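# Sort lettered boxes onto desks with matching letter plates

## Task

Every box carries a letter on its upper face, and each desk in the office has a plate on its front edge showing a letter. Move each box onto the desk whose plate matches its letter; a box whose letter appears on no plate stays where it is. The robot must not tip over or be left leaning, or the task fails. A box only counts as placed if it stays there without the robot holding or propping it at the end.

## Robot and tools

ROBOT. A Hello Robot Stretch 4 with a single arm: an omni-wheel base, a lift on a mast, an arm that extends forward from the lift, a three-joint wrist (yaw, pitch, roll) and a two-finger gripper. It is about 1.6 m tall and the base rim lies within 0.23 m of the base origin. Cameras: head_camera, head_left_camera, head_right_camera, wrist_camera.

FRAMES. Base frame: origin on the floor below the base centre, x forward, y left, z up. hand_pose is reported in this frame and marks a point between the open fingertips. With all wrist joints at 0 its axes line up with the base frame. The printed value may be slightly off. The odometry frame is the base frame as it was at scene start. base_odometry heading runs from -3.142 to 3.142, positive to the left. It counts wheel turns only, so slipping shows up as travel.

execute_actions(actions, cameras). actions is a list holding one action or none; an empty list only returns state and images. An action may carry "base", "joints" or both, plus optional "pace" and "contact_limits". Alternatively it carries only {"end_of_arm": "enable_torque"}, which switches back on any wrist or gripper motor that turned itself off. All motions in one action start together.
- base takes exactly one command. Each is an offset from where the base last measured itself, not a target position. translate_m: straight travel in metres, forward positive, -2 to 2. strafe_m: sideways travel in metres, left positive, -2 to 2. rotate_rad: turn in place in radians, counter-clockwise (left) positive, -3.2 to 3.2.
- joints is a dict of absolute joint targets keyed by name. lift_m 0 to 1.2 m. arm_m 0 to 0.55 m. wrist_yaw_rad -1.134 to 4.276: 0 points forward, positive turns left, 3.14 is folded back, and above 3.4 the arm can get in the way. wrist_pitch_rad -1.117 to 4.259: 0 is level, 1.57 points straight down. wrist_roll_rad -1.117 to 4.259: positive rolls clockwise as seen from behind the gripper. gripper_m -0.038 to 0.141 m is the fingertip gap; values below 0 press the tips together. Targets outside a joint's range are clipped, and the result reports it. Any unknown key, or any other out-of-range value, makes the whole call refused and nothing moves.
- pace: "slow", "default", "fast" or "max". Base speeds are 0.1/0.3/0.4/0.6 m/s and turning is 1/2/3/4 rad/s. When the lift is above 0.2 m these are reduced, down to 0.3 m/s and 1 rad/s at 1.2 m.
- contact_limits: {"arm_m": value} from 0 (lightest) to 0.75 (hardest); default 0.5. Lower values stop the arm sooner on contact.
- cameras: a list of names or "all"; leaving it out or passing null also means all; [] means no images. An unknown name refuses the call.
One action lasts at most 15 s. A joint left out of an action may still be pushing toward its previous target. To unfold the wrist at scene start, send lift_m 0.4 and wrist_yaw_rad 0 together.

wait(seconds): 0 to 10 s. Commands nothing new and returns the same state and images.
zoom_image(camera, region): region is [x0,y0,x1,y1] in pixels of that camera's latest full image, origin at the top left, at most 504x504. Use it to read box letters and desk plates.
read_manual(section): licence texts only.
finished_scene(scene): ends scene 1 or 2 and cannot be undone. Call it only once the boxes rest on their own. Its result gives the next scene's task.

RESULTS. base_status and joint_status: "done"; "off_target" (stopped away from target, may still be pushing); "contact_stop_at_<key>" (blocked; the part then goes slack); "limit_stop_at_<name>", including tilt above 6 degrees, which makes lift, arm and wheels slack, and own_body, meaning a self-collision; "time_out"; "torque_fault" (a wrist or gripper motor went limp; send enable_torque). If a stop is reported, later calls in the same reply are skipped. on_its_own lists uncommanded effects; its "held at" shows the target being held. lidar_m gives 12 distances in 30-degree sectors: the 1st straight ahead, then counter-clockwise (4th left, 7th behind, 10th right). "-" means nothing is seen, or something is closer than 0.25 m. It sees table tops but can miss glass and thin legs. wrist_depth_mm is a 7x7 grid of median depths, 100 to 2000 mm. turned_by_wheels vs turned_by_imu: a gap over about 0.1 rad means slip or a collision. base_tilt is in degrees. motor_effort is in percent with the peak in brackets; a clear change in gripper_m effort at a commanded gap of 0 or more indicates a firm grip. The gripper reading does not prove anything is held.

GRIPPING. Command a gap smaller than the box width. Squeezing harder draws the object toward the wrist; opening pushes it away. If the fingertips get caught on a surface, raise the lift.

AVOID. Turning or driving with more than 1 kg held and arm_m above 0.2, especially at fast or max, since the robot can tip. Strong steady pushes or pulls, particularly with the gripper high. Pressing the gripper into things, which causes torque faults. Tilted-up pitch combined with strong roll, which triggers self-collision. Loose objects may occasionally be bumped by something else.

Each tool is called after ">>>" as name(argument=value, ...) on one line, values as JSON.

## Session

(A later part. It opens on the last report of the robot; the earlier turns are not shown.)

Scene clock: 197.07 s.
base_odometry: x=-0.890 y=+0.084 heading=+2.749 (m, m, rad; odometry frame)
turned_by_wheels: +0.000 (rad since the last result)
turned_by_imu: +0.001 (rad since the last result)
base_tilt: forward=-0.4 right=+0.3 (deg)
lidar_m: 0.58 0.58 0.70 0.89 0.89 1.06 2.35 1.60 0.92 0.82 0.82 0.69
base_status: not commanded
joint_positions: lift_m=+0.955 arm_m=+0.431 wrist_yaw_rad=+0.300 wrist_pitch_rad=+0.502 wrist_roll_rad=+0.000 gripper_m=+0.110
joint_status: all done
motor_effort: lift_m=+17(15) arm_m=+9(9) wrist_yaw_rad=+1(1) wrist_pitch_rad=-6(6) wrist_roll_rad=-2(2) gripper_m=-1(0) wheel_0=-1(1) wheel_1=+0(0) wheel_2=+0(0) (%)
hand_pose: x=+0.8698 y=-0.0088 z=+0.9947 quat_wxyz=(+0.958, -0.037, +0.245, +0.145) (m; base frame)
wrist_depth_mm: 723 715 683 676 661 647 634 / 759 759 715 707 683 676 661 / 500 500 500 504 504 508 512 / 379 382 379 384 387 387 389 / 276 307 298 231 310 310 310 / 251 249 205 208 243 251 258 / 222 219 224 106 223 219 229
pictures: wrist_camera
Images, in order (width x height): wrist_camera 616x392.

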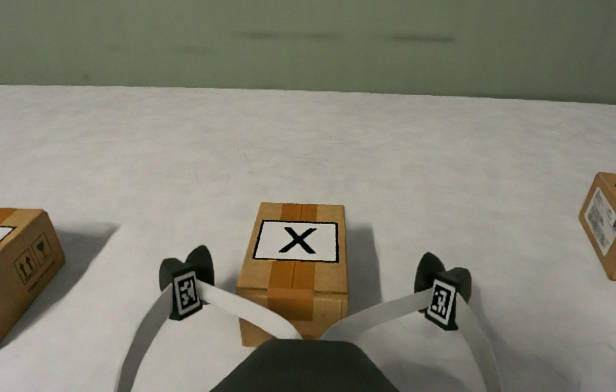

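>>> execute_actions(actions=[{"joints": {"gripper_m": 0.02, "wrist_yaw_rad": 0.335}}], cameras=[])

>>> execute_actions(actions=[{"joints": {"lift_m": 1.04}}], cameras=["wrist_camera"])

Scene clock: 202.13 s.
base_odometry: x=-0.890 y=+0.084 heading=+2.749 (m, m, rad; odometry frame)
turned_by_wheels: +0.000 (rad since the last result)
turned_by_imu: +0.001 (rad since the last result)
base_tilt: forward=-0.4 right=+0.3 (deg)
lidar_m: 0.59 0.59 0.68 0.89 0.89 1.06 2.34 1.59 0.93 0.81 0.82 0.68
base_status: not commanded
joint_positions: lift_m=+0.955 arm_m=+0.431 wrist_yaw_rad=+0.335 wrist_pitch_rad=+0.503 wrist_roll_rad=+0.000 gripper_m=+0.020
joint_status: all done
motor_effort: lift_m=+17(17) arm_m=+8(9) wrist_yaw_rad=+2(5) wrist_pitch_rad=-9(8) wrist_roll_rad=-2(2) gripper_m=-18(16) wheel_0=-1(1) wheel_1=+0(0) wheel_2=+0(0) (%)
hand_pose: x=+0.8698 y=+0.0005 z=+0.9945 quat_wxyz=(+0.955, -0.042, +0.245, +0.161) (m; base frame)
wrist_depth_mm: 741 723 691 676 654 640 621 / 732 750 732 699 699 668 654 / 492 492 500 500 504 504 508 / 377 377 379 379 382 384 384 / 262 306 306 220 309 309 310 / 246 256 187 193 190 258 257 / 220 214 220 106 223 216 227
pictures: none
No camera images: the call's "cameras" was empty. Leave "cameras" out to get every camera's image.

Scene clock: 203.47 s.
base_odometry: x=-0.890 y=+0.084 heading=+2.749 (m, m, rad; odometry frame)
turned_by_wheels: +0.000 (rad since the last result)
turned_by_imu: +0.000 (rad since the last result)
base_tilt: forward=-0.4 right=+0.3 (deg)
lidar_m: 0.59 0.59 0.69 0.88 0.89 1.07 2.35 1.58 0.93 0.83 0.83 0.70
base_status: not commanded
joint_positions: lift_m=+1.040 arm_m=+0.431 wrist_yaw_rad=+0.335 wrist_pitch_rad=+0.503 wrist_roll_rad=+0.000 gripper_m=+0.020
joint_status: all done
motor_effort: lift_m=+22(26) arm_m=+9(9) wrist_yaw_rad=+2(2) wrist_pitch_rad=-10(8) wrist_roll_rad=-2(2) gripper_m=-18(20) wheel_0=-1(1) wheel_1=+0(0) wheel_2=+0(0) (%)
hand_pose: x=+0.8698 y=+0.0005 z=+1.0790 quat_wxyz=(+0.955, -0.042, +0.245, +0.161) (m; base frame)
wrist_depth_mm: 750 715 699 683 647 640 615 / 798 788 750 723 707 676 661 / 707 699 715 715 715 707 676 / 539 544 539 544 544 549 549 / 433 436 433 222 445 439 439 / 298 353 187 193 190 366 370 / 271 304 317 106 319 307 320
pictures: wrist_camera
Images, in order (width x height): wrist_camera 616x392.

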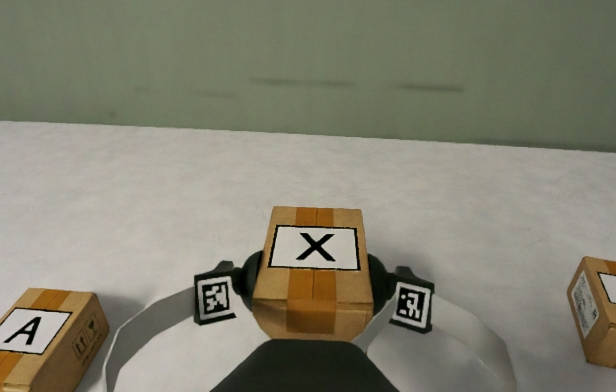

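>>> execute_actions(actions=[{"base": {"translate_m": -0.4}, "joints": {"arm_m": 0.0}, "pace": "max"}], cameras=[])

>>> execute_actions(actions=[{"base": {"translate_m": -1.6}, "joints": {"lift_m": 0.35, "wrist_yaw_rad": 3.0}, "pace": "max"}], cameras=["head_left_camera", "wrist_camera"])

Scene clock: 213.47 s.
base_odometry: x=-0.520 y=-0.069 heading=+2.749 (m, m, rad; odometry frame)
turned_by_wheels: +0.000 (rad since the last result)
turned_by_imu: +0.003 (rad since the last result)
base_tilt: forward=-0.4 right=+0.3 (deg)
lidar_m: 0.96 0.97 0.92 0.80 0.79 0.97 1.95 1.74 1.03 0.90 0.92 1.10
base_status: done
joint_positions: lift_m=+1.040 arm_m=+0.002 wrist_yaw_rad=+0.335 wrist_pitch_rad=+0.503 wrist_roll_rad=+0.000 gripper_m=+0.020
joint_status: all done
motor_effort: lift_m=+22(22) arm_m=-9(10) wrist_yaw_rad=+2(1) wrist_pitch_rad=-9(10) wrist_roll_rad=-2(2) gripper_m=-19(19) wheel_0=+1(6) wheel_1=-1(5) wheel_2=-1(11) (%)
hand_pose: x=+0.4399 y=+0.0005 z=+1.0789 quat_wxyz=(+0.955, -0.042, +0.245, +0.161) (m; base frame)
wrist_depth_mm: 1118 1499 1499 1430 1366 1336 1281 / 1060 1025 1042 1060 1060 1042 1098 / 1118 1281 1756 1708 820 831 778 / 1160 1464 1808 1756 1756 1661 1336 / 1205 1537 1921 222 1808 1808 1430 / 1205 1537 187 194 190 1537 1397 / 1205 1308 1366 106 1366 1336 1336
pictures: none
No camera images: the call's "cameras" was empty. Leave "cameras" out to get every camera's image.

Scene clock: 219.53 s.
base_odometry: x=+0.958 y=-0.681 heading=+2.749 (m, m, rad; odometry frame)
turned_by_wheels: +0.000 (rad since the last result)
turned_by_imu: +0.008 (rad since the last result)
base_tilt: forward=-0.4 right=+0.3 (deg)
lidar_m: 2.54 0.86 0.69 2.71 0.79 0.48 0.40 0.38 0.43 0.87 1.27 1.49
base_status: done
joint_positions: lift_m=+0.350 arm_m=+0.002 wrist_yaw_rad=+3.000 wrist_pitch_rad=+0.503 wrist_roll_rad=+0.000 gripper_m=+0.020
joint_status: all done
motor_effort: lift_m=+18(12) arm_m=-9(9) wrist_yaw_rad=+3(8) wrist_pitch_rad=-8(11) wrist_roll_rad=-2(2) gripper_m=-18(18) wheel_0=-1(6) wheel_1=+1(9) wheel_2=-1(9) (%)
hand_pose: x=-0.0654 y=+0.1223 z=+0.3892 quat_wxyz=(+0.069, -0.248, +0.017, +0.966) (m; base frame)
wrist_depth_mm: 415 459 500 530 564 621 676 / 442 492 535 569 621 668 732 / 469 535 574 615 668 750 820 / 504 564 615 647 732 831 878 / 544 615 654 221 798 842 866 / 585 609 187 193 189 723 723 / 297 362 373 106 621 603 621
pictures: head_left_camera, wrist_camera
Images, in order (width x height): head_left_camera 420x672, wrist_camera 616x392.

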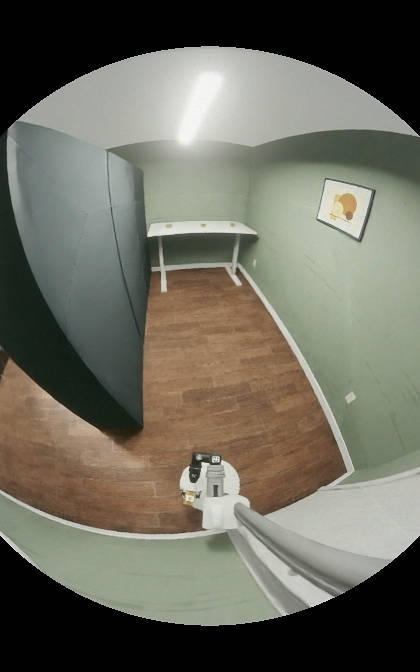

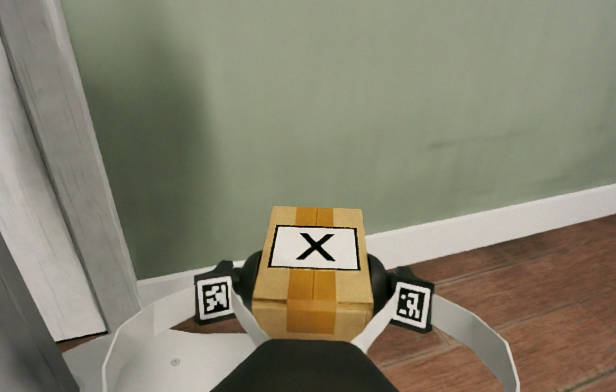

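Same lidar signature as before, so the strafe line through the gap is valid.

>>> execute_actions(actions=[{"base": {"strafe_m": 2.0}, "pace": "max"}], cameras=["head_left_camera"])

>>> execute_actions(actions=[{"base": {"translate_m": 1.55}, "joints": {"lift_m": 1.05, "wrist_yaw_rad": 0.2}, "pace": "max"}], cameras=["head_camera", "wrist_camera"])

Scene clock: 226.90 s.
base_odometry: x=+0.194 y=-2.529 heading=+2.749 (m, m, rad; odometry frame)
turned_by_wheels: +0.000 (rad since the last result)
turned_by_imu: +0.009 (rad since the last result)
base_tilt: forward=-0.4 right=+0.3 (deg)
lidar_m: 2.13 1.34 0.83 0.72 0.81 0.89 0.78 0.79 1.00 1.87 1.03 1.24
base_status: done
joint_positions: lift_m=+0.350 arm_m=+0.002 wrist_yaw_rad=+3.000 wrist_pitch_rad=+0.503 wrist_roll_rad=+0.000 gripper_m=+0.020
joint_status: not commanded
motor_effort: lift_m=+19(19) arm_m=-9(8) wrist_yaw_rad=+1(3) wrist_pitch_rad=-9(11) wrist_roll_rad=-2(2) gripper_m=-20(19) wheel_0=+1(10) wheel_1=+1(21) wheel_2=-1(1) (%)
hand_pose: x=-0.0655 y=+0.1222 z=+0.3892 quat_wxyz=(+0.068, -0.248, +0.017, +0.966) (m; base frame)
wrist_depth_mm: 788 831 891 946 1008 1025 788 / 820 878 931 1008 1078 960 778 / 866 946 1008 1078 1182 976 788 / 931 1008 1042 1060 1078 976 831 / 831 842 854 221 854 866 878 / 683 699 188 194 190 723 723 / 298 362 370 106 615 603 621
pictures: head_left_camera
Images, in order (width x height): head_left_camera 420x672.

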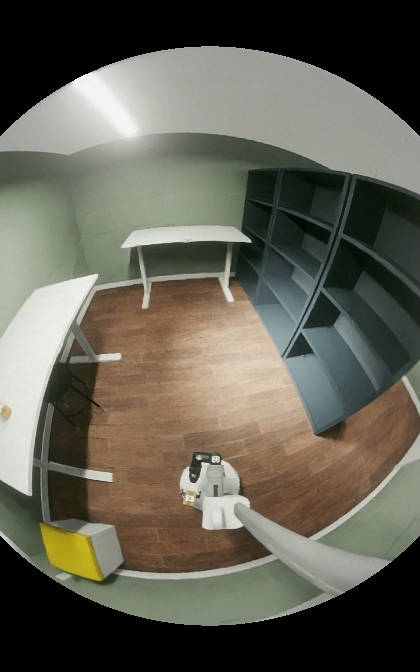

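Scene clock: 231.27 s.
base_odometry: x=-1.239 y=-1.937 heading=+2.749 (m, m, rad; odometry frame)
turned_by_wheels: +0.000 (rad since the last result)
turned_by_imu: -0.007 (rad since the last result)
base_tilt: forward=-0.4 right=+0.3 (deg)
lidar_m: 0.61 0.62 0.76 1.06 1.01 1.26 2.34 1.33 0.82 0.68 0.71 0.71
base_status: done
joint_positions: lift_m=+1.050 arm_m=+0.001 wrist_yaw_rad=+0.200 wrist_pitch_rad=+0.503 wrist_roll_rad=+0.000 gripper_m=+0.020
joint_status: all done
motor_effort: lift_m=+21(24) arm_m=-8(9) wrist_yaw_rad=+1(9) wrist_pitch_rad=-9(11) wrist_roll_rad=-2(2) gripper_m=-19(18) wheel_0=+0(6) wheel_1=-1(10) wheel_2=-1(12) (%)
hand_pose: x=+0.4375 y=-0.0354 z=+1.0890 quat_wxyz=(+0.964, -0.025, +0.248, +0.097) (m; base frame)
wrist_depth_mm: 1078 1078 1098 1098 1078 1078 1008 / 1078 1060 1098 1060 1098 1118 1060 / 723 741 741 750 750 759 1182 / 564 564 564 569 569 569 574 / 492 496 477 222 477 477 477 / 1618 1576 188 193 189 1537 960 / 1336 1336 1366 106 1308 1308 1281
pictures: head_camera, wrist_camera
Images, in order (width x height): head_camera 420x560, wrist_camera 616x392.

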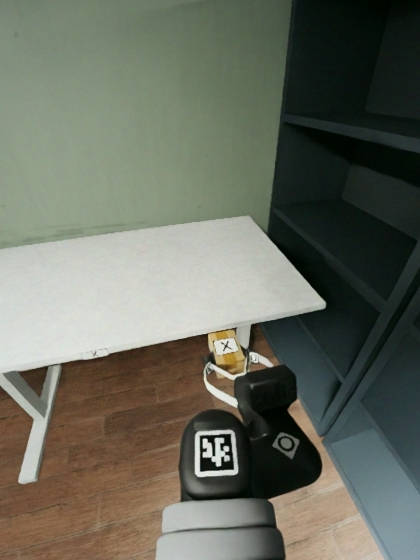

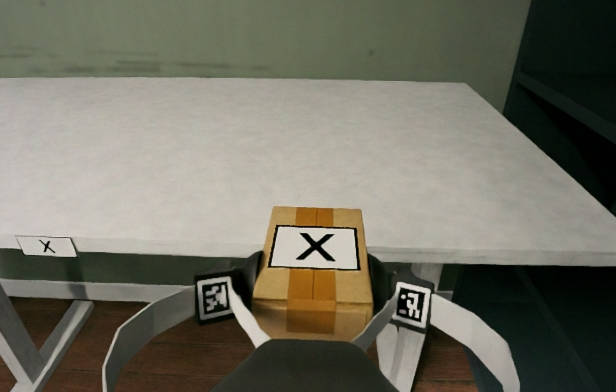

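>>> execute_actions(actions=[{"joints": {"arm_m": 0.42, "lift_m": 0.985}, "pace": "fast"}], cameras=[])

>>> execute_actions(actions=[{"joints": {"lift_m": 0.957}, "pace": "slow"}], cameras=["wrist_camera"])

Scene clock: 235.80 s.
base_odometry: x=-1.239 y=-1.937 heading=+2.749 (m, m, rad; odometry frame)
turned_by_wheels: +0.000 (rad since the last result)
turned_by_imu: +0.001 (rad since the last result)
base_tilt: forward=-0.4 right=+0.3 (deg)
lidar_m: 0.61 0.60 0.75 1.06 1.02 1.25 2.35 1.34 0.79 0.69 0.69 0.72
base_status: not commanded
joint_positions: lift_m=+0.985 arm_m=+0.418 wrist_yaw_rad=+0.200 wrist_pitch_rad=+0.503 wrist_roll_rad=+0.000 gripper_m=+0.020
joint_status: all done
motor_effort: lift_m=+17(16) arm_m=+8(8) wrist_yaw_rad=+2(0) wrist_pitch_rad=-9(11) wrist_roll_rad=-2(2) gripper_m=-19(19) wheel_0=+0(0) wheel_1=-1(1) wheel_2=-2(2) (%)
hand_pose: x=+0.8545 y=-0.0354 z=+1.0244 quat_wxyz=(+0.964, -0.025, +0.247, +0.097) (m; base frame)
wrist_depth_mm: 707 699 715 699 707 699 691 / 759 759 750 750 741 750 732 / 569 569 569 574 580 574 768 / 433 433 433 436 439 442 442 / 349 347 353 221 355 355 355 / 291 291 188 193 189 298 298 / 254 247 253 106 255 247 257
pictures: none
No camera images: the call's "cameras" was empty. Leave "cameras" out to get every camera's image.

Scene clock: 236.83 s.
base_odometry: x=-1.239 y=-1.937 heading=+2.749 (m, m, rad; odometry frame)
turned_by_wheels: +0.000 (rad since the last result)
turned_by_imu: +0.000 (rad since the last result)
base_tilt: forward=-0.4 right=+0.3 (deg)
lidar_m: 0.62 0.61 0.75 1.05 1.02 1.27 2.34 1.30 0.80 0.71 0.69 0.69
base_status: not commanded
joint_positions: lift_m=+0.957 arm_m=+0.418 wrist_yaw_rad=+0.200 wrist_pitch_rad=+0.503 wrist_roll_rad=+0.000 gripper_m=+0.020
joint_status: all done
motor_effort: lift_m=+17(17) arm_m=+9(9) wrist_yaw_rad=+1(1) wrist_pitch_rad=-11(10) wrist_roll_rad=-2(2) gripper_m=-19(20) wheel_0=+0(0) wheel_1=-1(1) wheel_2=-2(2) (%)
hand_pose: x=+0.8545 y=-0.0354 z=+0.9964 quat_wxyz=(+0.964, -0.025, +0.247, +0.097) (m; base frame)
wrist_depth_mm: 723 715 707 707 699 707 699 / 741 723 723 732 741 723 741 / 492 500 500 504 504 508 549 / 377 382 382 382 387 387 389 / 307 309 309 222 310 312 314 / 256 257 187 193 190 260 260 / 222 216 223 106 224 218 229
pictures: wrist_camera
Images, in order (width x height): wrist_camera 616x392.

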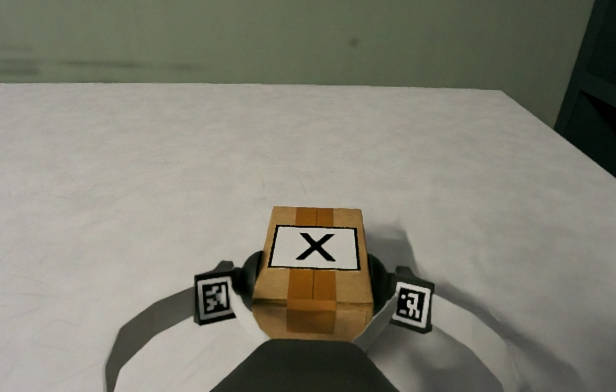

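>>> execute_actions(actions=[{"joints": {"gripper_m": 0.11, "lift_m": 0.955}}], cameras=[])

>>> execute_actions(actions=[{"joints": {"arm_m": 0.25, "lift_m": 1.02}, "pace": "fast"}], cameras=["head_camera", "wrist_camera"])

Scene clock: 241.20 s.
base_odometry: x=-1.239 y=-1.937 heading=+2.749 (m, m, rad; odometry frame)
turned_by_wheels: +0.000 (rad since the last result)
turned_by_imu: +0.001 (rad since the last result)
base_tilt: forward=-0.4 right=+0.3 (deg)
lidar_m: 0.61 0.61 0.74 1.05 1.03 1.27 2.36 1.33 0.79 0.69 0.71 0.69
base_status: not commanded
joint_positions: lift_m=+0.955 arm_m=+0.418 wrist_yaw_rad=+0.200 wrist_pitch_rad=+0.502 wrist_roll_rad=+0.000 gripper_m=+0.110
joint_status: all done
motor_effort: lift_m=+17(16) arm_m=+9(9) wrist_yaw_rad=+1(1) wrist_pitch_rad=-8(10) wrist_roll_rad=-2(2) gripper_m=+0(23) wheel_0=+0(1) wheel_1=-1(1) wheel_2=-1(1) (%)
hand_pose: x=+0.8545 y=-0.0354 z=+0.9945 quat_wxyz=(+0.964, -0.025, +0.247, +0.097) (m; base frame)
wrist_depth_mm: 715 707 715 707 707 699 699 / 723 741 723 741 723 732 732 / 496 504 500 492 500 504 544 / 379 382 382 384 387 384 387 / 306 304 307 231 309 310 310 / 254 249 204 204 207 251 259 / 220 220 224 106 224 220 228
pictures: none
No camera images: the call's "cameras" was empty. Leave "cameras" out to get every camera's image.

Scene clock: 242.53 s.
base_odometry: x=-1.239 y=-1.937 heading=+2.749 (m, m, rad; odometry frame)
turned_by_wheels: +0.000 (rad since the last result)
turned_by_imu: +0.000 (rad since the last result)
base_tilt: forward=-0.4 right=+0.3 (deg)
lidar_m: 0.61 0.62 0.74 1.05 1.03 1.26 2.34 1.31 0.81 0.69 0.68 0.71
base_status: not commanded
joint_positions: lift_m=+1.020 arm_m=+0.252 wrist_yaw_rad=+0.200 wrist_pitch_rad=+0.502 wrist_roll_rad=+0.000 gripper_m=+0.110
joint_status: all done
motor_effort: lift_m=+21(19) arm_m=-9(8) wrist_yaw_rad=+2(1) wrist_pitch_rad=-7(9) wrist_roll_rad=-2(2) gripper_m=-1(1) wheel_0=+1(0) wheel_1=-1(1) wheel_2=-1(1) (%)
hand_pose: x=+0.6877 y=-0.0354 z=+1.0592 quat_wxyz=(+0.964, -0.025, +0.247, +0.097) (m; base frame)
wrist_depth_mm: 891 878 854 866 854 831 820 / 904 917 891 904 904 904 842 / 661 654 661 668 676 676 931 / 500 504 508 480 484 517 517 / 407 410 410 392 394 413 413 / 338 329 322 345 322 334 345 / 294 291 300 106 296 291 298
pictures: head_camera, wrist_camera
Images, in order (width x height): head_camera 420x560, wrist_camera 616x392.

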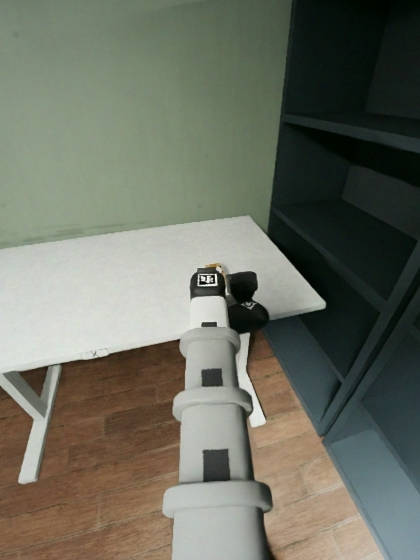

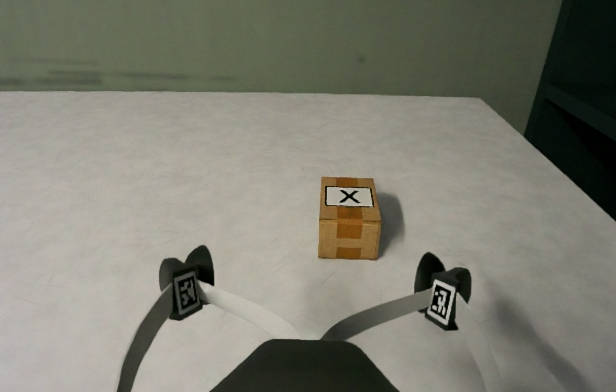

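>>> finished_scene(scene=2)

The scene is finished: the task was done.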